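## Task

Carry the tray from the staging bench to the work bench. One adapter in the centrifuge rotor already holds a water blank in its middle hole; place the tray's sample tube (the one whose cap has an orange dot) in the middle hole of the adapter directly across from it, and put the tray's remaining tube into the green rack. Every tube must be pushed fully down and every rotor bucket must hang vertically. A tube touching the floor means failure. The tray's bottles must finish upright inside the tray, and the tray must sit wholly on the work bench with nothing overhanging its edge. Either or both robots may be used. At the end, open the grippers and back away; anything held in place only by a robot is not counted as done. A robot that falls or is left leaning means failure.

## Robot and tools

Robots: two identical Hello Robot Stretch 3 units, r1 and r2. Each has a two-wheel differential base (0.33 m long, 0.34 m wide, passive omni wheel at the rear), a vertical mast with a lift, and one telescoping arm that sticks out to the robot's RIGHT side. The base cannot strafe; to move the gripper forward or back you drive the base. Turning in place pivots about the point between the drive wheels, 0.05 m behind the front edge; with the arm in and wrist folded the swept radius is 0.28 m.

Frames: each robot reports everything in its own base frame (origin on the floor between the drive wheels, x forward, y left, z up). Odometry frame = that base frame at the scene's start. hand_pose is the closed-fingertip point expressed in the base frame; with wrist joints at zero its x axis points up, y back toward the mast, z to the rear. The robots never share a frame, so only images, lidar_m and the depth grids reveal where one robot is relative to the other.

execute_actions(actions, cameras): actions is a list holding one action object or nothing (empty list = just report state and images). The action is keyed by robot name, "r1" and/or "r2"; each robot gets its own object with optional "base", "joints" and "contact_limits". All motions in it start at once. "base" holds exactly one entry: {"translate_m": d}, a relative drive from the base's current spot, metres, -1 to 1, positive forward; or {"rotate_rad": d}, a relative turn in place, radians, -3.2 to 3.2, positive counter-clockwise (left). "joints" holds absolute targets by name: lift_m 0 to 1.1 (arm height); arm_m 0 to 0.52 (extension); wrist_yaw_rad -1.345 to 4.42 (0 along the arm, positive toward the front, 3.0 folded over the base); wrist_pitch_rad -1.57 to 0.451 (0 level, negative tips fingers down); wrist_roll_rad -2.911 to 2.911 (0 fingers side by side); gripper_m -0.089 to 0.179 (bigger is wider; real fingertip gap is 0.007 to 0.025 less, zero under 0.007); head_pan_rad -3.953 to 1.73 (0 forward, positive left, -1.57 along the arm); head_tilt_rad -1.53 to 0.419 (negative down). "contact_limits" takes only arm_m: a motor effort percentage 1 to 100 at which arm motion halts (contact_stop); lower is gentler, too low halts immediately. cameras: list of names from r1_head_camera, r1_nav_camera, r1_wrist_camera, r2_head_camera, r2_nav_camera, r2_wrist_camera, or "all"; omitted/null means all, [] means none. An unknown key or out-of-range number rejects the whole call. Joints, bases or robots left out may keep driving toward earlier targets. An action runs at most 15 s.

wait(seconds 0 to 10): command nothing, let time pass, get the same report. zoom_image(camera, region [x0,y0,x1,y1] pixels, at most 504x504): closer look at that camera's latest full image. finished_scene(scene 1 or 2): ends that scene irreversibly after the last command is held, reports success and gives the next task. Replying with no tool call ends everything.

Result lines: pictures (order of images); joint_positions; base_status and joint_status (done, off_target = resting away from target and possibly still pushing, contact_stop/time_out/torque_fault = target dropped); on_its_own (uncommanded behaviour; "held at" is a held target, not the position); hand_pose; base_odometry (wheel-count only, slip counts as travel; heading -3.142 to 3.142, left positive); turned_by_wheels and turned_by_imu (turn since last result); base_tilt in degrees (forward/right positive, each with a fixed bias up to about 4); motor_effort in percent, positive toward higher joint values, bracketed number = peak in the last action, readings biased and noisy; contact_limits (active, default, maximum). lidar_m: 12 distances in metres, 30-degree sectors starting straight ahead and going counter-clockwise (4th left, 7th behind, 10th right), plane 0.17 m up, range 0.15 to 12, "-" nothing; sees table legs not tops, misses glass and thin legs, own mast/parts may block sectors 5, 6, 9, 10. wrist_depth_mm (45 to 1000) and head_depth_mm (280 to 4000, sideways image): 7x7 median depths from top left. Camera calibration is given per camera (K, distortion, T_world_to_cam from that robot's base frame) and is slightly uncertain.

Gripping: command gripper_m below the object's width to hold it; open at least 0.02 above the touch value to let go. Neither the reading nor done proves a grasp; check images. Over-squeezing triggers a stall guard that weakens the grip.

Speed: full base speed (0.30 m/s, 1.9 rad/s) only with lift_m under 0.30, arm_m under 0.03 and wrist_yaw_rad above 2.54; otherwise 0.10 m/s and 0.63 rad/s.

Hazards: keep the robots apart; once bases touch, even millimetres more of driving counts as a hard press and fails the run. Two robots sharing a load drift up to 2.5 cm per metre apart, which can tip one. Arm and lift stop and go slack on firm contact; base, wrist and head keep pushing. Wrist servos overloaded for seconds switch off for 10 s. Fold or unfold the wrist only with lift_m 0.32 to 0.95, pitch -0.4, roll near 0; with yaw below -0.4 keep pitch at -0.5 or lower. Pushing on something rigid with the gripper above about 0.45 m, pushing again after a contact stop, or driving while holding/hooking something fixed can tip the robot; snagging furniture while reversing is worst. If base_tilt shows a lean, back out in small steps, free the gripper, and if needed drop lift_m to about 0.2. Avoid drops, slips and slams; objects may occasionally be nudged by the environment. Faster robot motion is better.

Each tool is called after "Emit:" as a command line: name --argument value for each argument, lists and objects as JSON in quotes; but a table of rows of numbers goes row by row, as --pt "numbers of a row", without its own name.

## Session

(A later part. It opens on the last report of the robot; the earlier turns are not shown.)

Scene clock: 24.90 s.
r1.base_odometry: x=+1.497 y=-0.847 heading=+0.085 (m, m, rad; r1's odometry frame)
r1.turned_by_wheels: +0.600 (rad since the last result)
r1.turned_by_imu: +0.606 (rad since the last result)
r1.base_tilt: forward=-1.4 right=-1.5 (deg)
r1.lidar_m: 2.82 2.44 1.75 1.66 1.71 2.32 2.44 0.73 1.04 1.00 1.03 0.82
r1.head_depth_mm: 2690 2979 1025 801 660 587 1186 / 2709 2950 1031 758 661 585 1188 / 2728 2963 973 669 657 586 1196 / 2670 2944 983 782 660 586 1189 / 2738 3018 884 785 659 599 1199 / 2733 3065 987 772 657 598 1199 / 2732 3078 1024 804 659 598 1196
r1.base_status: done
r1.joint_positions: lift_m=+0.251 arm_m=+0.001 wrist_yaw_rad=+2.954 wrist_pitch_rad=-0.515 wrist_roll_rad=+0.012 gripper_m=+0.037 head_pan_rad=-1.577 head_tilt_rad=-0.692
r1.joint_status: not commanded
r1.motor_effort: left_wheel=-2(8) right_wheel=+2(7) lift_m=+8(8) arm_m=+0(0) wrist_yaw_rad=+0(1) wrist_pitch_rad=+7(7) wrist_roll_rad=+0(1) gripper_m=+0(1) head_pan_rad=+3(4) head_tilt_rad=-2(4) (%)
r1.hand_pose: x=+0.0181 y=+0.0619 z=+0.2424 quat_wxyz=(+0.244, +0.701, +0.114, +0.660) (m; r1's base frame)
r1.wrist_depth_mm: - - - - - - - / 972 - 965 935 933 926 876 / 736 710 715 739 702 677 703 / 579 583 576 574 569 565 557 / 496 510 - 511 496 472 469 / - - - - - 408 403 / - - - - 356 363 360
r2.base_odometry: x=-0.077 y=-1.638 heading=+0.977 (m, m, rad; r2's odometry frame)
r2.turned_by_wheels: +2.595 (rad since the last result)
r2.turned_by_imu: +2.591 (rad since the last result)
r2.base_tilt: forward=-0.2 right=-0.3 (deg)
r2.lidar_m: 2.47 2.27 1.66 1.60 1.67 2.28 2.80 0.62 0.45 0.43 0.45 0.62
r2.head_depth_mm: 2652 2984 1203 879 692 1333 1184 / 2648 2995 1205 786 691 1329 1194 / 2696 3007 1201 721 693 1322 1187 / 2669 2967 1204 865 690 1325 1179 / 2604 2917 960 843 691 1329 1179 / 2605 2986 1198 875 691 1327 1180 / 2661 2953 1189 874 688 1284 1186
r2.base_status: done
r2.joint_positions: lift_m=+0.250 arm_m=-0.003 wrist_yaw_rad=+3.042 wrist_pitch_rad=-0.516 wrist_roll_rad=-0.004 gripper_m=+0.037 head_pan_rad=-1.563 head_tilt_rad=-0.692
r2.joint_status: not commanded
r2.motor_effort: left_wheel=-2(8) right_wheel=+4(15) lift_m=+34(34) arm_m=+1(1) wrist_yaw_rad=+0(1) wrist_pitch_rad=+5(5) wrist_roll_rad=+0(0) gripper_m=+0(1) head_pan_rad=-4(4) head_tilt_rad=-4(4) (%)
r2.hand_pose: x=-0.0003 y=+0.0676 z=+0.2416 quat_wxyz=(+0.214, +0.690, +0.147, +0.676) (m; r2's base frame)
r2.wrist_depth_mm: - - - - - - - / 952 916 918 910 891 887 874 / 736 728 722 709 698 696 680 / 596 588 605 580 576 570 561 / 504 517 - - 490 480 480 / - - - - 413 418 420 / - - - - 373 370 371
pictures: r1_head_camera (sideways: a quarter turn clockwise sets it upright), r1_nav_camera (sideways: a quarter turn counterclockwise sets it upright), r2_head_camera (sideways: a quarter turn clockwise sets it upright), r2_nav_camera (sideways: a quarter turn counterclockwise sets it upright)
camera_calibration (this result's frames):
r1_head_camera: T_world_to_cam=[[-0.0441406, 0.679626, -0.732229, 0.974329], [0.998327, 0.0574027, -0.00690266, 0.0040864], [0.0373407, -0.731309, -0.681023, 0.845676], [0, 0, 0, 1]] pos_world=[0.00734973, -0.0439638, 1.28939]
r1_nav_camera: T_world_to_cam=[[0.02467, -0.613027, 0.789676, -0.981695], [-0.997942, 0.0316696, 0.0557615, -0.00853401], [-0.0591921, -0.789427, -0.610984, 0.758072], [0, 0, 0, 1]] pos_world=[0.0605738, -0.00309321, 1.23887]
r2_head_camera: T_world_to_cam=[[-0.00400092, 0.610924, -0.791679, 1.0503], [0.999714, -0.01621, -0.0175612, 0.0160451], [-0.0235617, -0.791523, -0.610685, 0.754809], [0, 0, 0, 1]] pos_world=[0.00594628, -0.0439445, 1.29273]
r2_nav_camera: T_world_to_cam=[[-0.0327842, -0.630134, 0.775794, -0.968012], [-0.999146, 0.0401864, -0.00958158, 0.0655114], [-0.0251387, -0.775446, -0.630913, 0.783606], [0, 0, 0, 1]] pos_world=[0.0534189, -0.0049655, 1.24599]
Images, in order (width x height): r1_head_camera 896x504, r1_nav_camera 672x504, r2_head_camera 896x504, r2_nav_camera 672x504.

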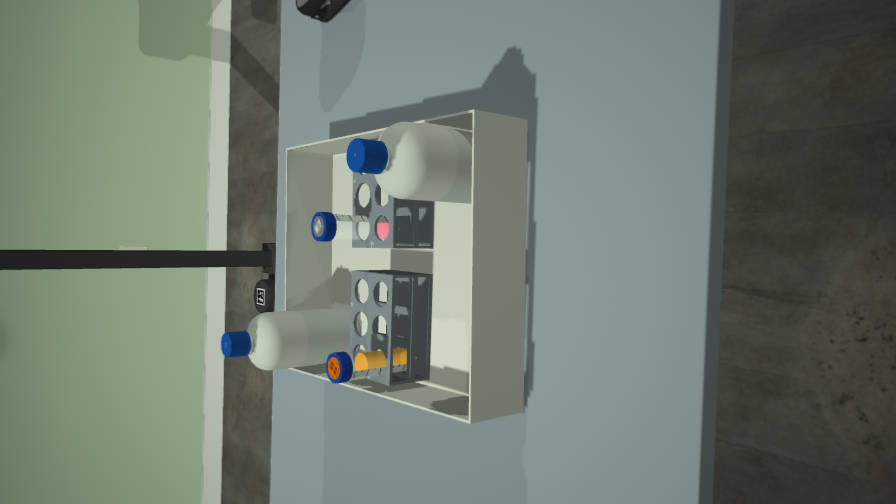

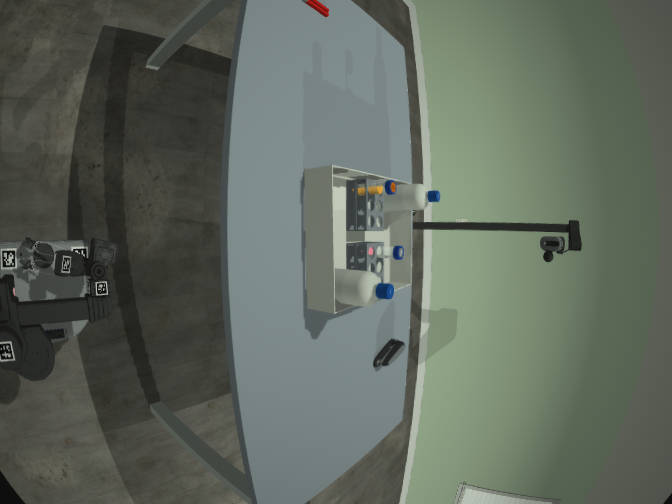

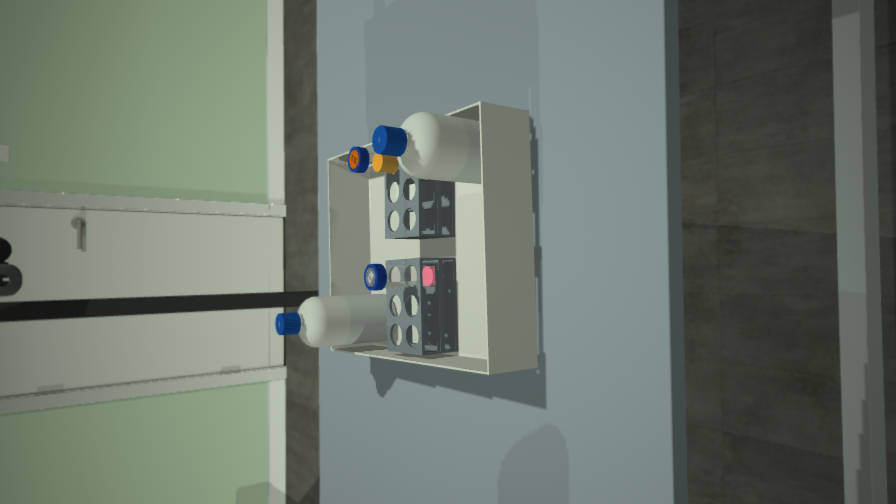

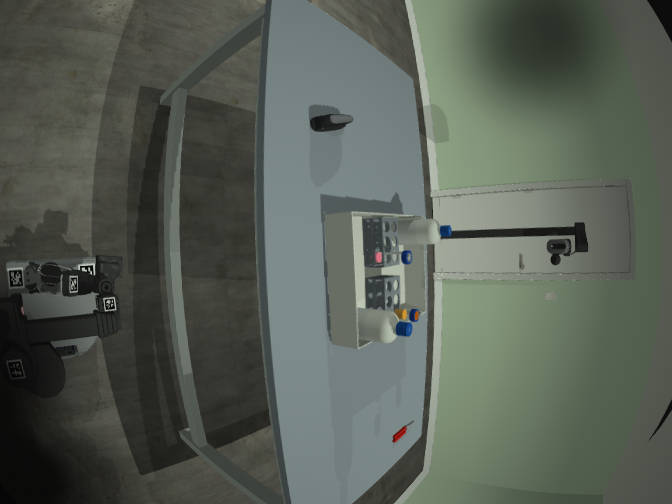

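Emit:
execute_actions --actions '[{"r1":{"base":{"rotate_rad":0.025},"joints":{"lift_m":0.94,"wrist_pitch_rad":-0.4}},"r2":{"joints":{"lift_m":0.94,"wrist_pitch_rad":-0.4}}}]' --cameras '[]'

Emit:
execute_actions --actions '[{"r1":{"joints":{"wrist_yaw_rad":0,"lift_m":1.08}},"r2":{"joints":{"wrist_yaw_rad":0,"lift_m":1.08}}}]' --cameras '[]'

Emit:
execute_actions --actions '[{"r1":{"joints":{"wrist_pitch_rad":-1.57,"wrist_roll_rad":1.57,"gripper_m":0.07,"arm_m":0.2}},"r2":{"joints":{"wrist_pitch_rad":-1.57,"wrist_roll_rad":1.57,"gripper_m":0.07,"arm_m":0.2}}}]'

Scene clock: 35.60 s.
r1.base_odometry: x=+1.497 y=-0.847 heading=+0.110 (m, m, rad; r1's odometry frame)
r1.turned_by_wheels: +0.025 (rad since the last result)
r1.turned_by_imu: +0.026 (rad since the last result)
r1.base_tilt: forward=-1.4 right=-1.5 (deg)
r1.lidar_m: 2.82 2.37 1.74 1.65 1.71 2.38 2.44 0.73 1.04 1.00 1.04 0.82
r1.head_depth_mm: 2686 2949 1029 802 - - 1169 / 2696 2947 1026 708 696 - - / 2693 2987 974 670 696 - - / 2698 2961 980 783 694 - 1174 / 2735 3066 876 798 694 - 1192 / 2758 3092 1024 775 659 598 1193 / 2836 3064 1021 801 660 598 1199
r1.base_status: done
r1.joint_positions: lift_m=+0.939 arm_m=+0.001 wrist_yaw_rad=+2.954 wrist_pitch_rad=-0.420 wrist_roll_rad=+0.012 gripper_m=+0.037 head_pan_rad=-1.577 head_tilt_rad=-0.692
r1.joint_status: all done
r1.motor_effort: left_wheel=-2(8) right_wheel=+2(6) lift_m=+32(35) arm_m=+0(0) wrist_yaw_rad=+0(1) wrist_pitch_rad=+8(11) wrist_roll_rad=+0(0) gripper_m=+0(1) head_pan_rad=+4(4) head_tilt_rad=-4(4) (%)
r1.hand_pose: x=+0.0205 y=+0.0747 z=+0.9515 quat_wxyz=(+0.212, +0.706, +0.081, +0.671) (m; r1's base frame)
r1.wrist_depth_mm: - - - - - - - / - - - - - - - / - - - - - - - / - - - - - - - / - - - - - - - / - - - - - - - / - - - - - - -
r2.base_odometry: x=-0.077 y=-1.638 heading=+0.977 (m, m, rad; r2's odometry frame)
r2.turned_by_wheels: +0.000 (rad since the last result)
r2.turned_by_imu: +0.000 (rad since the last result)
r2.base_tilt: forward=-0.2 right=-0.2 (deg)
r2.lidar_m: 2.48 2.27 1.67 1.61 1.67 2.28 2.81 0.62 0.45 0.43 0.45 0.61
r2.head_depth_mm: 2666 3000 1201 880 - - 1019 / 2718 3016 1208 792 725 - 1112 / 2700 3015 1200 720 711 - - / 2556 2982 1195 865 702 - - / 1270 2888 964 840 715 - 1001 / 2584 2965 1197 872 690 950 1055 / 2632 2936 1191 876 690 1295 1192
r2.base_status: not commanded
r2.joint_positions: lift_m=+0.940 arm_m=-0.003 wrist_yaw_rad=+3.042 wrist_pitch_rad=-0.421 wrist_roll_rad=-0.004 gripper_m=+0.037 head_pan_rad=-1.563 head_tilt_rad=-0.692
r2.joint_status: all done
r2.motor_effort: left_wheel=-2(3) right_wheel=+4(4) lift_m=+51(53) arm_m=+1(1) wrist_yaw_rad=+0(0) wrist_pitch_rad=+6(9) wrist_roll_rad=+0(0) gripper_m=+1(0) head_pan_rad=-4(4) head_tilt_rad=-4(4) (%)
r2.hand_pose: x=+0.0009 y=+0.0805 z=+0.9517 quat_wxyz=(+0.182, +0.696, +0.114, +0.685) (m; r2's base frame)
r2.wrist_depth_mm: - - - - - - - / - - - - - - - / - - - - - - - / - - - - - - - / - - - - - - - / - - - - - - - / - - - - - - -
pictures: none
No camera images: the call's "cameras" was empty. Leave "cameras" out to get every camera's image.

Scene clock: 38.10 s.
r1.base_odometry: x=+1.497 y=-0.847 heading=+0.110 (m, m, rad; r1's odometry frame)
r1.turned_by_wheels: +0.000 (rad since the last result)
r1.turned_by_imu: +0.000 (rad since the last result)
r1.base_tilt: forward=-1.4 right=-1.5 (deg)
r1.lidar_m: 2.82 2.37 1.74 1.66 1.71 2.38 2.43 0.73 1.04 1.00 1.04 0.82
r1.head_depth_mm: - - - - - 1292 1196 / - - - - - 1288 1199 / 2669 - 974 - 638 585 1182 / 2668 2969 982 781 660 588 1194 / 2761 3057 878 795 658 598 1192 / 2786 3110 1020 772 659 600 1188 / 2821 3099 1020 801 658 596 1193
r1.base_status: not commanded
r1.joint_positions: lift_m=+1.079 arm_m=+0.001 wrist_yaw_rad=+0.002 wrist_pitch_rad=-0.419 wrist_roll_rad=+0.012 gripper_m=+0.037 head_pan_rad=-1.577 head_tilt_rad=-0.692
r1.joint_status: all done
r1.motor_effort: left_wheel=-2(2) right_wheel=+1(2) lift_m=+32(31) arm_m=+0(0) wrist_yaw_rad=-3(4) wrist_pitch_rad=+8(8) wrist_roll_rad=+0(0) gripper_m=-1(0) head_pan_rad=+3(4) head_tilt_rad=-4(3) (%)
r1.hand_pose: x=-0.0211 y=-0.3698 z=+1.0916 quat_wxyz=(+0.688, +0.147, -0.695, -0.148) (m; r1's base frame)
r1.wrist_depth_mm: - - - - - - - / - - - - - - - / - - - - - - - / 796 811 714 762 778 740 778 / 638 636 592 590 629 626 646 / 538 537 502 451 - 523 520 / 463 474 452 458 456 461 455
r2.base_odometry: x=-0.077 y=-1.638 heading=+0.977 (m, m, rad; r2's odometry frame)
r2.turned_by_wheels: +0.000 (rad since the last result)
r2.turned_by_imu: +0.000 (rad since the last result)
r2.base_tilt: forward=-0.1 right=-0.3 (deg)
r2.lidar_m: 2.48 2.28 1.67 1.60 1.67 2.28 2.81 0.62 0.45 0.44 0.45 0.62
r2.head_depth_mm: - - - - - 1341 1188 / - - - - - - 1185 / - - - - - 1327 1184 / 2618 2844 1028 - 691 1324 1181 / 2538 2877 966 843 689 1325 1178 / 2646 3006 1198 877 692 1328 1183 / 2673 2952 1195 871 691 1297 1193
r2.base_status: not commanded
r2.joint_positions: lift_m=+1.080 arm_m=-0.003 wrist_yaw_rad=+0.002 wrist_pitch_rad=-0.420 wrist_roll_rad=-0.004 gripper_m=+0.037 head_pan_rad=-1.563 head_tilt_rad=-0.692
r2.joint_status: all done
r2.motor_effort: left_wheel=-3(3) right_wheel=+4(4) lift_m=+51(52) arm_m=+1(1) wrist_yaw_rad=-3(3) wrist_pitch_rad=+6(6) wrist_roll_rad=+0(0) gripper_m=+0(0) head_pan_rad=-4(4) head_tilt_rad=-4(4) (%)
r2.hand_pose: x=-0.0210 y=-0.3665 z=+1.0918 quat_wxyz=(+0.693, +0.149, -0.690, -0.147) (m; r2's base frame)
r2.wrist_depth_mm: - - - - - - - / - - - - - - - / - - 962 - - 990 - / 813 817 789 769 776 775 768 / 670 666 658 646 625 644 643 / 546 556 539 519 532 538 543 / 488 486 479 474 473 473 471
pictures: none
No camera images: the call's "cameras" was empty. Leave "cameras" out to get every camera's image.

Scene clock: 40.83 s.
r1.base_odometry: x=+1.497 y=-0.847 heading=+0.110 (m, m, rad; r1's odometry frame)
r1.turned_by_wheels: +0.000 (rad since the last result)
r1.turned_by_imu: +0.000 (rad since the last result)
r1.base_tilt: forward=-1.5 right=-1.5 (deg)
r1.lidar_m: 2.82 2.38 1.74 1.66 1.72 2.39 2.44 0.73 1.04 1.00 1.04 0.82
r1.head_depth_mm: - 3037 - 804 661 586 1203 / - - 949 718 664 587 1197 / 2705 3027 - 791 676 586 1198 / 2650 3001 963 782 658 587 1195 / 2772 3026 870 801 659 600 1193 / 2749 3051 1024 773 658 598 1196 / 2767 3096 1020 799 660 599 1197
r1.base_status: not commanded
r1.joint_positions: lift_m=+1.079 arm_m=+0.200 wrist_yaw_rad=+0.001 wrist_pitch_rad=-1.542 wrist_roll_rad=+1.567 gripper_m=+0.070 head_pan_rad=-1.577 head_tilt_rad=-0.692
r1.joint_status: all done
joint sent to its limit — the command would take r1.wrist_pitch_rad past its lower limit, so that joint was sent only as far as its limit.
r1.motor_effort: left_wheel=-2(2) right_wheel=+1(2) lift_m=+32(32) arm_m=+4(4) wrist_yaw_rad=-1(3) wrist_pitch_rad=-3(7) wrist_roll_rad=+2(3) gripper_m=+0(87) head_pan_rad=+4(4) head_tilt_rad=-4(2) (%)
r1.hand_pose: x=-0.0216 y=-0.3276 z=+0.9611 quat_wxyz=(+0.002, +0.001, -0.717, -0.697) (m; r1's base frame)
r1.wrist_depth_mm: 346 348 338 332 - - - / 356 351 346 345 - - - / 247 321 354 352 - - - / 271 344 364 364 - - - / 385 369 371 369 - - - / 395 382 - 382 - - - / 394 397 395 399 - - -
r2.base_odometry: x=-0.077 y=-1.638 heading=+0.977 (m, m, rad; r2's odometry frame)
r2.turned_by_wheels: +0.000 (rad since the last result)
r2.turned_by_imu: +0.000 (rad since the last result)
r2.base_tilt: forward=-0.2 right=-0.2 (deg)
r2.lidar_m: 2.48 2.27 1.67 1.60 1.66 2.28 2.80 0.62 0.45 0.43 0.45 0.62
r2.head_depth_mm: 2753 3047 3114 877 693 1326 1192 / - - 3235 723 691 1328 1184 / - - - 703 689 1323 1186 / 2677 2956 - 841 691 1322 1195 / 954 2875 941 841 689 1332 1191 / 2655 2961 1196 874 690 1326 1181 / 2645 2940 1191 874 689 1283 1188
r2.base_status: not commanded
r2.joint_positions: lift_m=+1.080 arm_m=+0.200 wrist_yaw_rad=+0.001 wrist_pitch_rad=-1.562 wrist_roll_rad=+1.566 gripper_m=+0.070 head_pan_rad=-1.563 head_tilt_rad=-0.692
r2.joint_status: all done
r2.motor_effort: left_wheel=-3(3) right_wheel=+4(4) lift_m=+50(51) arm_m=+4(5) wrist_yaw_rad=-1(2) wrist_pitch_rad=-3(5) wrist_roll_rad=+1(2) gripper_m=+1(81) head_pan_rad=-4(5) head_tilt_rad=-4(4) (%)
r2.hand_pose: x=-0.0216 y=-0.3226 z=+0.9620 quat_wxyz=(+0.002, +0.002, -0.710, -0.704) (m; r2's base frame)
r2.wrist_depth_mm: 319 340 338 - - - - / 318 353 350 - - - - / 330 365 362 - - - - / 343 378 375 - - - - / 390 391 384 - - - - / 404 403 405 - - - - / 430 425 417 - - - -
pictures: r1_head_camera (sideways: a quarter turn clockwise sets it upright), r1_nav_camera (sideways: a quarter turn counterclockwise sets it upright), r1_wrist_camera, r2_head_camera (sideways: a quarter turn clockwise sets it upright), r2_nav_camera (sideways: a quarter turn counterclockwise sets it upright), r2_wrist_camera
camera_calibration (this result's frames):
r1_head_camera: T_world_to_cam=[[-0.0441429, 0.679654, -0.732204, 0.974296], [0.998327, 0.0574067, -0.00690027, 0.00408329], [0.0373436, -0.731283, -0.681051, 0.845712], [0, 0, 0, 1]] pos_world=[0.00734989, -0.0439634, 1.28938]
r1_nav_camera: T_world_to_cam=[[0.0246721, -0.613057, 0.789653, -0.981665], [-0.997942, 0.0316638, 0.0557625, -0.00853526], [-0.059189, -0.789404, -0.611014, 0.758111], [0, 0, 0, 1]] pos_world=[0.0605739, -0.00309063, 1.23887]
r1_wrist_camera: T_world_to_cam=[[-0.0222411, 0.998151, -0.0565659, 0.386251], [0.988748, 0.0303329, 0.146484, -0.0680506], [0.147929, -0.0526714, -0.987594, 1.10033], [0, 0, 0, 1]] pos_world=[-0.0868948, -0.325517, 1.11849]
r2_head_camera: T_world_to_cam=[[-0.00400085, 0.610924, -0.791679, 1.0503], [0.999714, -0.0162101, -0.0175612, 0.0160451], [-0.0235618, -0.791523, -0.610685, 0.754809], [0, 0, 0, 1]] pos_world=[0.00594628, -0.0439445, 1.29273]
r2_nav_camera: T_world_to_cam=[[-0.0327842, -0.630134, 0.775794, -0.968012], [-0.999146, 0.0401866, -0.00958158, 0.0655114], [-0.0251388, -0.775446, -0.630913, 0.783606], [0, 0, 0, 1]] pos_world=[0.0534189, -0.0049655, 1.24599]
r2_wrist_camera: T_world_to_cam=[[0.0265259, 0.999603, -0.0095446, 0.332683], [0.973099, -0.0236344, 0.229171, -0.181431], [0.228855, -0.0153668, -0.973339, 1.10562], [0, 0, 0, 1]] pos_world=[-0.0853019, -0.319849, 1.1209]
Images, in order (width x height): r1_head_camera 896x504, r1_nav_camera 672x504, r1_wrist_camera 644x364, r2_head_camera 896x504, r2_nav_camera 672x504, r2_wrist_camera 644x364.

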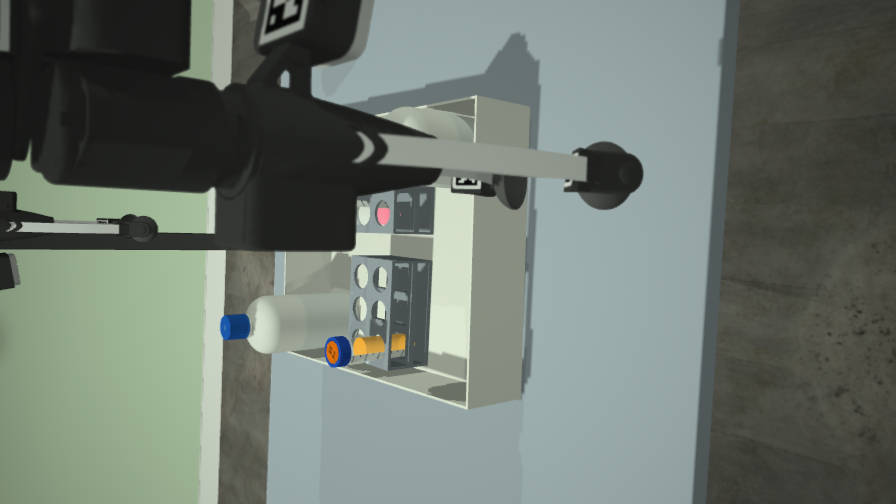

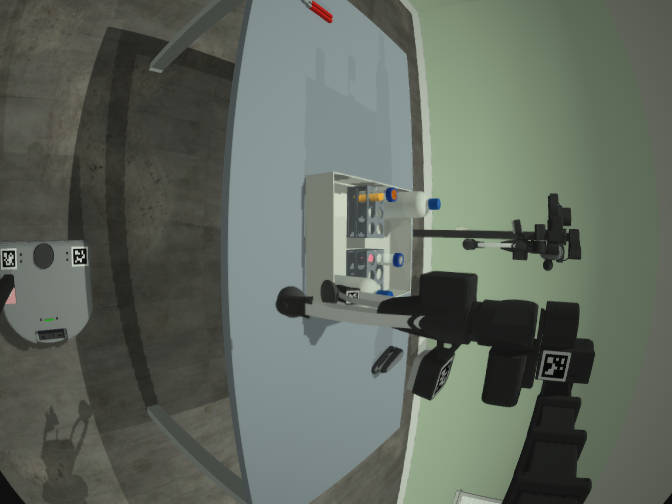

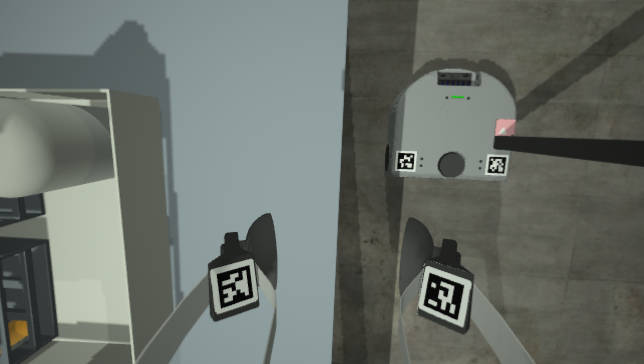

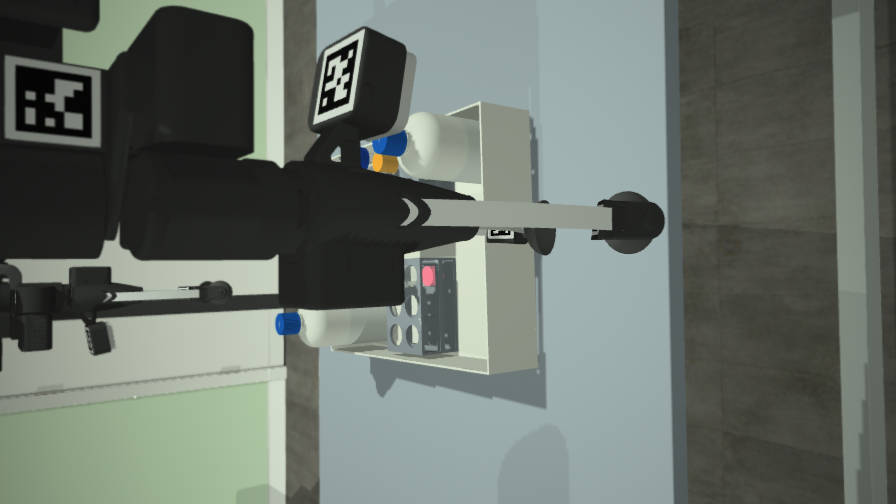

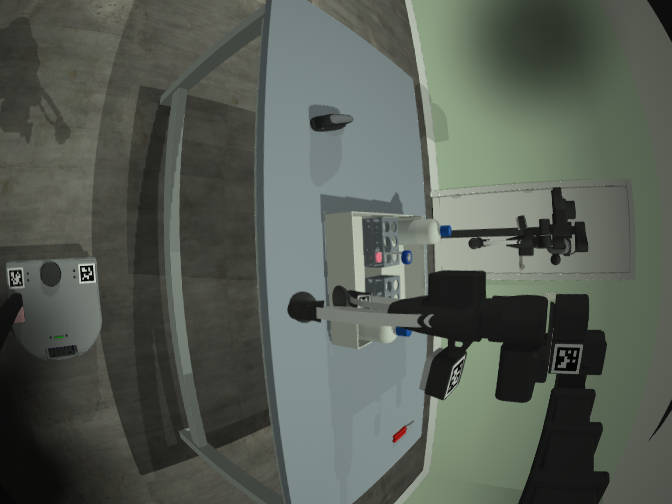

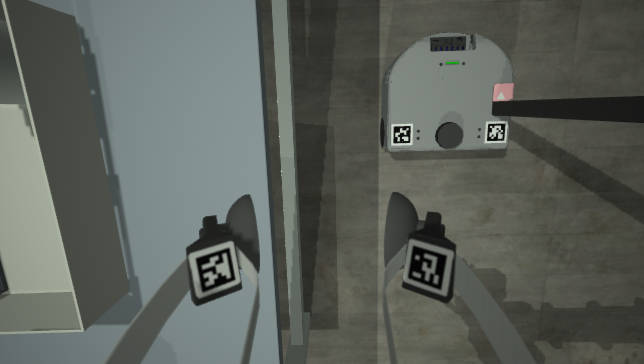

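Emit:
execute_actions --actions '[{"r1":{"base":{"translate_m":0.05},"joints":{"wrist_roll_rad":-1.57,"arm_m":0.375,"lift_m":1.0}},"r2":{"joints":{"wrist_roll_rad":-1.57,"arm_m":0.446,"lift_m":1.0}}}]' --cameras '["r1_head_camera","r1_wrist_camera","r2_head_camera","r2_wrist_camera"]'

Scene clock: 46.93 s.
r1.base_odometry: x=+1.547 y=-0.841 heading=+0.110 (m, m, rad; r1's odometry frame)
r1.turned_by_wheels: +0.000 (rad since the last result)
r1.turned_by_imu: +0.000 (rad since the last result)
r1.base_tilt: forward=-1.4 right=-1.4 (deg)
r1.lidar_m: 2.78 2.37 1.74 1.66 1.72 2.37 2.49 0.78 1.04 1.00 1.04 0.77
r1.head_depth_mm: 2744 2950 1027 778 659 587 1195 / - - 941 658 660 586 1192 / 771 - 930 797 659 585 1198 / 2681 2946 876 777 661 585 1185 / 2772 3044 925 775 660 598 1193 / 2756 3116 1025 803 659 597 1194 / 2773 3125 1023 804 659 599 1193
r1.base_status: done
r1.joint_positions: lift_m=+1.001 arm_m=+0.375 wrist_yaw_rad=+0.000 wrist_pitch_rad=-1.545 wrist_roll_rad=-1.566 gripper_m=+0.070 head_pan_rad=-1.577 head_tilt_rad=-0.692
r1.joint_status: all done
r1.motor_effort: left_wheel=-1(4) right_wheel=+1(6) lift_m=+8(29) arm_m=+4(5) wrist_yaw_rad=+0(2) wrist_pitch_rad=-2(3) wrist_roll_rad=-2(2) gripper_m=+1(1) head_pan_rad=+3(4) head_tilt_rad=-4(4) (%)
r1.hand_pose: x=-0.0214 y=-0.5023 z=+0.8827 quat_wxyz=(+0.716, +0.698, -0.002, -0.002) (m; r1's base frame)
r1.wrist_depth_mm: - 266 262 260 252 247 222 / - - 267 264 254 252 244 / - 280 274 271 263 257 231 / - 285 284 276 270 266 257 / - - 291 284 278 273 244 / - - - 293 236 281 243 / - - 308 303 201 285 251
r2.base_odometry: x=-0.077 y=-1.638 heading=+0.977 (m, m, rad; r2's odometry frame)
r2.turned_by_wheels: +0.000 (rad since the last result)
r2.turned_by_imu: +0.000 (rad since the last result)
r2.base_tilt: forward=-0.2 right=-0.3 (deg)
r2.lidar_m: 2.48 2.29 1.66 1.60 1.66 2.28 2.81 0.62 0.45 0.43 0.45 0.62
r2.head_depth_mm: 2695 - 1089 880 697 1337 1188 / 2630 3075 1194 787 693 1325 1179 / 2602 - 1034 720 691 1327 1185 / 1265 874 1028 861 690 1320 1183 / 928 2989 974 841 691 1324 1190 / 2615 2960 1201 875 689 1293 1180 / 2672 2964 1191 874 690 1290 1184
r2.base_status: not commanded
r2.joint_positions: lift_m=+1.000 arm_m=+0.446 wrist_yaw_rad=-0.001 wrist_pitch_rad=-1.564 wrist_roll_rad=-1.565 gripper_m=+0.070 head_pan_rad=-1.563 head_tilt_rad=-0.692
r2.joint_status: all done
r2.motor_effort: left_wheel=-3(2) right_wheel=+4(4) lift_m=+33(43) arm_m=+3(4) wrist_yaw_rad=+1(1) wrist_pitch_rad=-1(2) wrist_roll_rad=-2(2) gripper_m=+0(1) head_pan_rad=-4(4) head_tilt_rad=-4(4) (%)
r2.hand_pose: x=-0.0213 y=-0.5683 z=+0.8826 quat_wxyz=(+0.709, +0.705, -0.002, -0.003) (m; r2's base frame)
r2.wrist_depth_mm: 984 258 259 258 256 255 205 / - 266 267 269 266 264 212 / - 275 276 275 276 272 218 / - 285 285 285 287 285 272 / - 297 294 297 294 292 265 / - - 309 308 253 278 244 / - - 321 317 203 286 249
pictures: r1_head_camera (sideways: a quarter turn clockwise sets it upright), r1_wrist_camera, r2_head_camera (sideways: a quarter turn clockwise sets it upright), r2_wrist_camera
camera_calibration (this result's frames):
r1_head_camera: T_world_to_cam=[[-0.044143, 0.679654, -0.732203, 0.974296], [0.998327, 0.0574068, -0.00690026, 0.00408328], [0.0373437, -0.731283, -0.681051, 0.845712], [0, 0, 0, 1]] pos_world=[0.0073499, -0.0439634, 1.28938]
r1_wrist_camera: T_world_to_cam=[[0.0122862, -0.999919, -0.00326821, -0.493759], [-0.988725, -0.0126364, 0.149209, -0.117687], [-0.149239, 0.00139814, -0.9888, 1.0356], [0, 0, 0, 1]] pos_world=[0.0442578, -0.496654, 1.03995]
r2_head_camera: T_world_to_cam=[[-0.00400092, 0.610924, -0.791679, 1.0503], [0.999714, -0.01621, -0.0175612, 0.0160451], [-0.0235617, -0.791523, -0.610685, 0.754809], [0, 0, 0, 1]] pos_world=[0.00594628, -0.0439445, 1.29273]
r2_wrist_camera: T_world_to_cam=[[-0.0388234, -0.999236, 0.00441417, -0.572133], [-0.972346, 0.038796, 0.230302, -0.176297], [-0.230297, 0.00464899, -0.973109, 1.02592], [0, 0, 0, 1]] pos_world=[0.0426319, -0.569626, 1.04146]
Images, in order (width x height): r1_head_camera 896x504, r1_wrist_camera 644x364, r2_head_camera 896x504, r2_wrist_camera 644x364.

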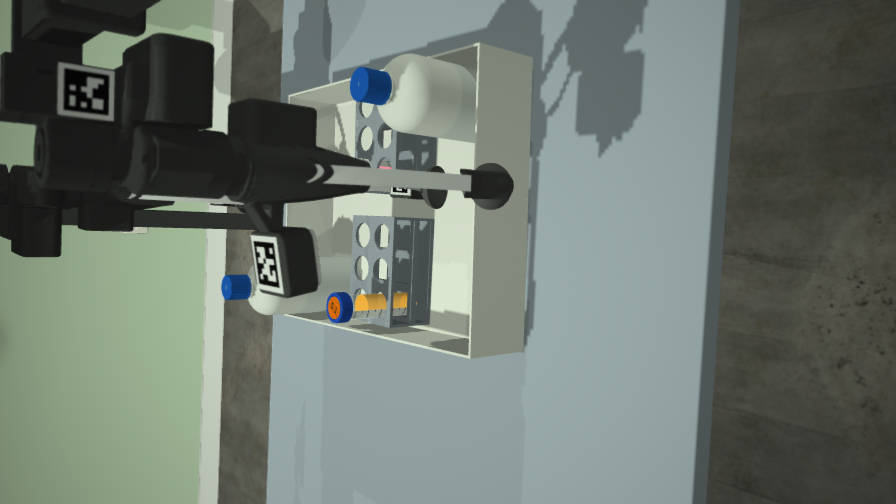

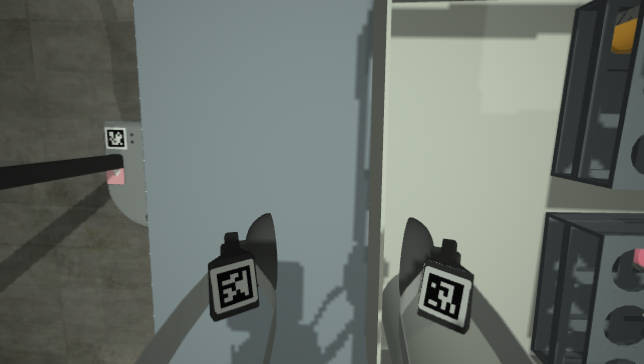

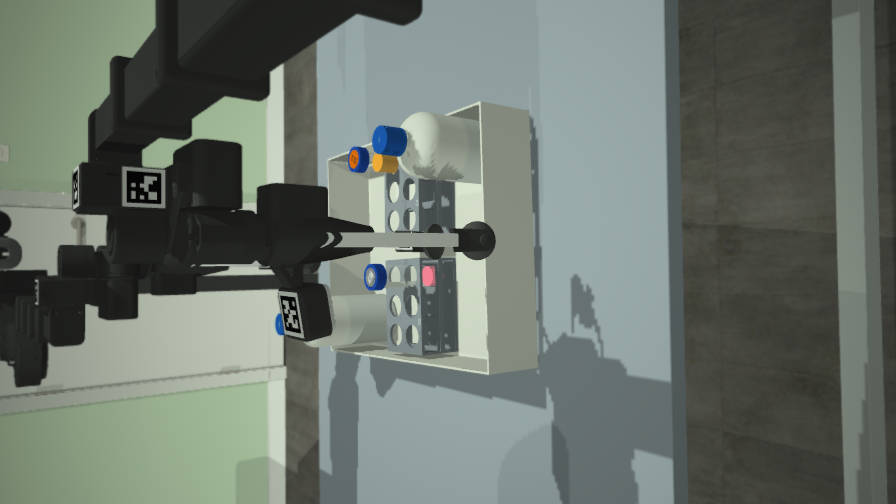

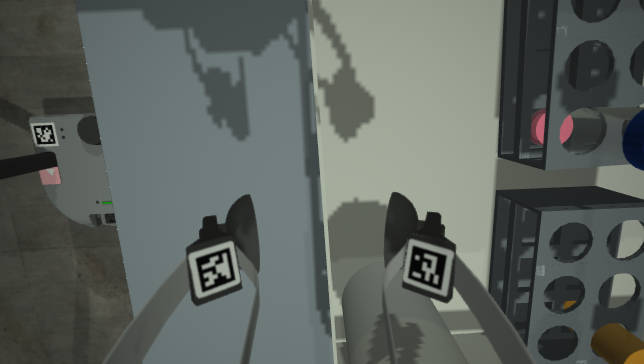

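Emit:
execute_actions --actions '[{"r1":{"base":{"translate_m":0.012},"joints":{"arm_m":0.405}}}]' --cameras '[]'

Emit:
execute_actions --actions '[{"r1":{"joints":{"lift_m":0.92}},"r2":{"joints":{"lift_m":0.92}}}]' --cameras '["r1_head_camera","r1_wrist_camera","r2_head_camera","r2_wrist_camera"]'

Scene clock: 49.73 s.
r1.base_odometry: x=+1.559 y=-0.840 heading=+0.110 (m, m, rad; r1's odometry frame)
r1.turned_by_wheels: +0.000 (rad since the last result)
r1.turned_by_imu: +0.000 (rad since the last result)
r1.base_tilt: forward=-1.4 right=-1.6 (deg)
r1.lidar_m: 2.76 2.38 1.74 1.66 1.72 2.37 2.50 0.78 1.03 1.00 1.04 0.76
r1.head_depth_mm: - 2959 1025 737 660 584 1188 / - 3060 952 658 661 587 1199 / 742 - 839 782 659 585 1198 / 2747 3020 890 779 659 586 1196 / 2739 3055 943 788 658 599 1198 / 2757 3041 1017 801 659 598 1200 / 2772 3093 1023 799 659 598 1192
r1.base_status: done
r1.joint_positions: lift_m=+1.001 arm_m=+0.405 wrist_yaw_rad=+0.000 wrist_pitch_rad=-1.545 wrist_roll_rad=-1.566 gripper_m=+0.070 head_pan_rad=-1.577 head_tilt_rad=-0.692
r1.joint_status: all done
r1.motor_effort: left_wheel=-2(4) right_wheel=+1(4) lift_m=+7(8) arm_m=+4(3) wrist_yaw_rad=+0(0) wrist_pitch_rad=-2(2) wrist_roll_rad=-1(1) gripper_m=+0(0) head_pan_rad=+4(3) head_tilt_rad=-4(3) (%)
r1.hand_pose: x=-0.0214 y=-0.5323 z=+0.8827 quat_wxyz=(+0.716, +0.698, -0.001, -0.002) (m; r1's base frame)
r1.wrist_depth_mm: - 265 260 256 250 244 191 / - 269 267 266 256 254 197 / - 281 277 267 265 257 203 / - 287 283 277 271 266 207 / - 296 289 288 281 272 248 / - 306 - 289 266 275 219 / - - 307 303 201 280 225
r2.base_odometry: x=-0.077 y=-1.638 heading=+0.977 (m, m, rad; r2's odometry frame)
r2.turned_by_wheels: +0.000 (rad since the last result)
r2.turned_by_imu: +0.000 (rad since the last result)
r2.base_tilt: forward=-0.2 right=-0.2 (deg)
r2.lidar_m: 2.47 2.27 1.66 1.60 1.66 2.28 2.81 0.62 0.45 0.44 0.45 0.62
r2.head_depth_mm: 2689 - 1094 883 695 1331 1187 / 2635 3142 1203 788 694 1330 1190 / 2637 - 1032 721 693 1323 1188 / 1180 862 1031 861 691 1333 1186 / 1193 2935 968 844 690 1319 1178 / 2627 2937 1195 876 690 1293 1176 / 2648 2959 1196 874 688 1292 1183
r2.base_status: not commanded
r2.joint_positions: lift_m=+1.000 arm_m=+0.446 wrist_yaw_rad=-0.001 wrist_pitch_rad=-1.564 wrist_roll_rad=-1.565 gripper_m=+0.070 head_pan_rad=-1.563 head_tilt_rad=-0.692
r2.joint_status: not commanded
r2.motor_effort: left_wheel=-2(3) right_wheel=+4(4) lift_m=+33(33) arm_m=+4(4) wrist_yaw_rad=+0(0) wrist_pitch_rad=-1(1) wrist_roll_rad=-2(2) gripper_m=+0(0) head_pan_rad=-4(4) head_tilt_rad=-4(5) (%)
r2.hand_pose: x=-0.0213 y=-0.5683 z=+0.8826 quat_wxyz=(+0.709, +0.705, -0.002, -0.003) (m; r2's base frame)
r2.wrist_depth_mm: 989 257 259 260 259 255 206 / - 266 268 267 268 265 212 / - 276 276 275 275 272 218 / - 286 287 286 286 286 270 / - 297 295 298 293 293 266 / - - 312 306 254 279 245 / - - 320 315 202 289 249
pictures: none
No camera images: the call's "cameras" was empty. Leave "cameras" out to get every camera's image.

Scene clock: 51.30 s.
r1.base_odometry: x=+1.559 y=-0.840 heading=+0.110 (m, m, rad; r1's odometry frame)
r1.turned_by_wheels: +0.000 (rad since the last result)
r1.turned_by_imu: +0.000 (rad since the last result)
r1.base_tilt: forward=-1.4 right=-1.4 (deg)
r1.lidar_m: 2.76 2.38 1.73 1.66 1.72 2.38 2.49 0.79 1.04 1.00 1.04 0.76
r1.head_depth_mm: 2686 - 1003 735 661 586 1192 / 2685 - 838 660 659 587 1198 / 766 831 - 780 653 585 1187 / 805 3026 888 782 661 585 1189 / 2739 3023 948 790 658 599 1196 / 2788 3066 1022 803 658 600 1191 / 2815 3071 1022 800 659 598 1190
r1.base_status: not commanded
r1.joint_positions: lift_m=+0.921 arm_m=+0.405 wrist_yaw_rad=+0.000 wrist_pitch_rad=-1.545 wrist_roll_rad=-1.566 gripper_m=+0.070 head_pan_rad=-1.577 head_tilt_rad=-0.692
r1.joint_status: all done
r1.motor_effort: left_wheel=-2(3) right_wheel=+1(2) lift_m=+8(7) arm_m=+4(4) wrist_yaw_rad=+0(0) wrist_pitch_rad=-2(2) wrist_roll_rad=-2(1) gripper_m=+0(1) head_pan_rad=+4(4) head_tilt_rad=-5(4) (%)
r1.hand_pose: x=-0.0214 y=-0.5323 z=+0.8027 quat_wxyz=(+0.716, +0.698, -0.001, -0.002) (m; r1's base frame)
r1.wrist_depth_mm: 190 189 186 182 177 174 173 / 194 192 191 187 181 180 175 / 200 197 194 190 186 183 180 / 206 203 202 196 192 189 181 / 212 208 204 200 196 193 191 / 221 215 - 206 205 197 192 / 228 221 217 214 205 204 193
r2.base_odometry: x=-0.077 y=-1.638 heading=+0.977 (m, m, rad; r2's odometry frame)
r2.turned_by_wheels: +0.000 (rad since the last result)
r2.turned_by_imu: +0.000 (rad since the last result)
r2.base_tilt: forward=-0.2 right=-0.2 (deg)
r2.lidar_m: 2.48 2.28 1.66 1.61 1.66 2.28 2.80 0.62 0.45 0.44 0.45 0.62
r2.head_depth_mm: 2727 2983 3235 - 653 1334 1191 / 2650 2982 - 723 692 1339 1189 / 2651 2873 1012 717 692 1320 1184 / 2583 833 1204 847 692 1331 1183 / 1282 2993 960 840 690 1321 1184 / 2618 2980 1196 877 689 1296 1184 / 2645 2963 1194 876 692 1290 1191
r2.base_status: not commanded
r2.joint_positions: lift_m=+0.920 arm_m=+0.446 wrist_yaw_rad=-0.001 wrist_pitch_rad=-1.564 wrist_roll_rad=-1.565 gripper_m=+0.070 head_pan_rad=-1.563 head_tilt_rad=-0.692
r2.joint_status: all done
r2.motor_effort: left_wheel=-3(3) right_wheel=+4(4) lift_m=+33(34) arm_m=+3(4) wrist_yaw_rad=+1(1) wrist_pitch_rad=-1(1) wrist_roll_rad=-2(2) gripper_m=+0(1) head_pan_rad=-4(4) head_tilt_rad=-4(4) (%)
r2.hand_pose: x=-0.0213 y=-0.5683 z=+0.8026 quat_wxyz=(+0.709, +0.705, -0.002, -0.003) (m; r2's base frame)
r2.wrist_depth_mm: 183 183 184 182 183 184 180 / 189 190 190 189 188 189 184 / 195 196 196 195 196 197 190 / 202 202 203 202 202 203 199 / 211 209 209 211 208 209 204 / - 218 220 218 219 217 211 / - 227 227 226 202 226 201
pictures: r1_head_camera (sideways: a quarter turn clockwise sets it upright), r1_wrist_camera, r2_head_camera (sideways: a quarter turn clockwise sets it upright), r2_wrist_camera
camera_calibration (this result's frames):
r1_head_camera: T_world_to_cam=[[-0.0441433, 0.679654, -0.732203, 0.974296], [0.998327, 0.0574072, -0.00690026, 0.00408328], [0.0373439, -0.731283, -0.681051, 0.845712], [0, 0, 0, 1]] pos_world=[0.00734991, -0.0439634, 1.28938]
r1_wrist_camera: T_world_to_cam=[[0.0126207, -0.999915, -0.00326859, -0.52401], [-0.988719, -0.0129672, 0.149218, -0.106312], [-0.149248, 0.00134849, -0.988799, 0.956509], [0, 0, 0, 1]] pos_world=[0.0442573, -0.526634, 0.959946]
r2_head_camera: T_world_to_cam=[[-0.00400085, 0.610924, -0.791679, 1.0503], [0.999714, -0.0162101, -0.0175612, 0.0160451], [-0.0235618, -0.791523, -0.610685, 0.754809], [0, 0, 0, 1]] pos_world=[0.00594628, -0.0439445, 1.29273]
r2_wrist_camera: T_world_to_cam=[[-0.0388232, -0.999236, 0.00441429, -0.571781], [-0.972346, 0.0387958, 0.230302, -0.157873], [-0.230297, 0.00464884, -0.973109, 0.948067], [0, 0, 0, 1]] pos_world=[0.0426319, -0.569627, 0.961455]
Images, in order (width x height): r1_head_camera 896x504, r1_wrist_camera 644x364, r2_head_camera 896x504, r2_wrist_camera 644x364.

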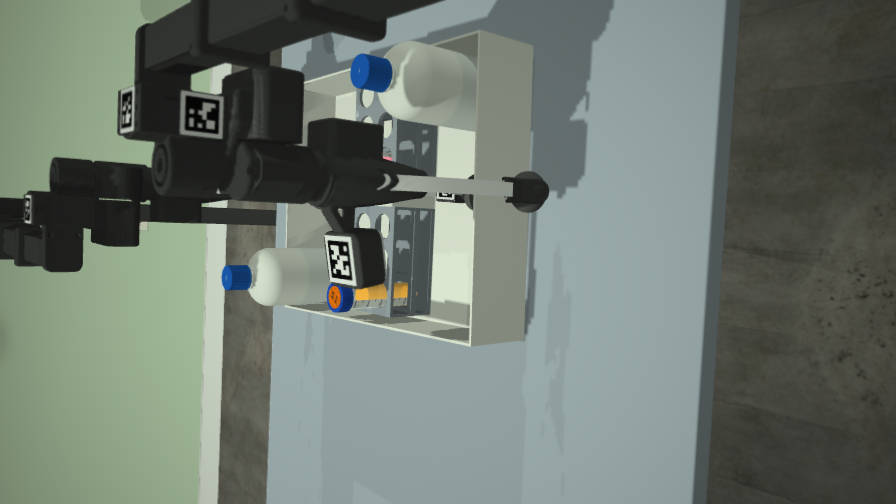

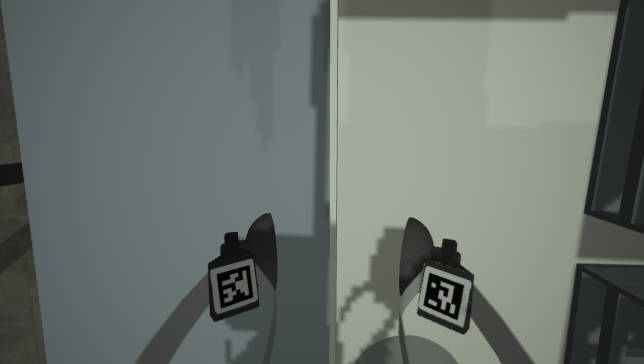

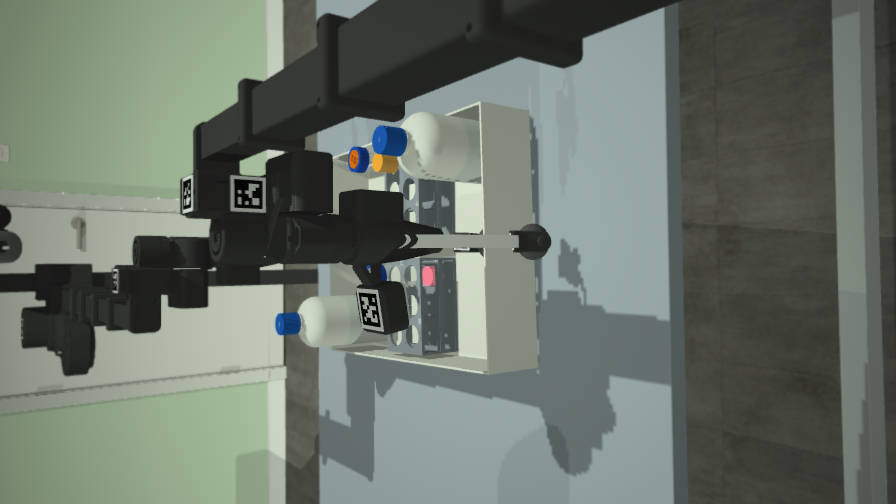

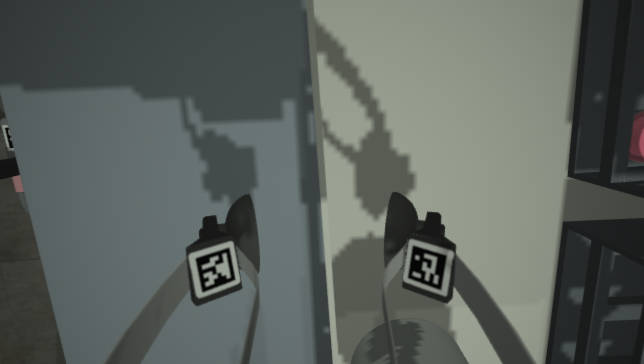

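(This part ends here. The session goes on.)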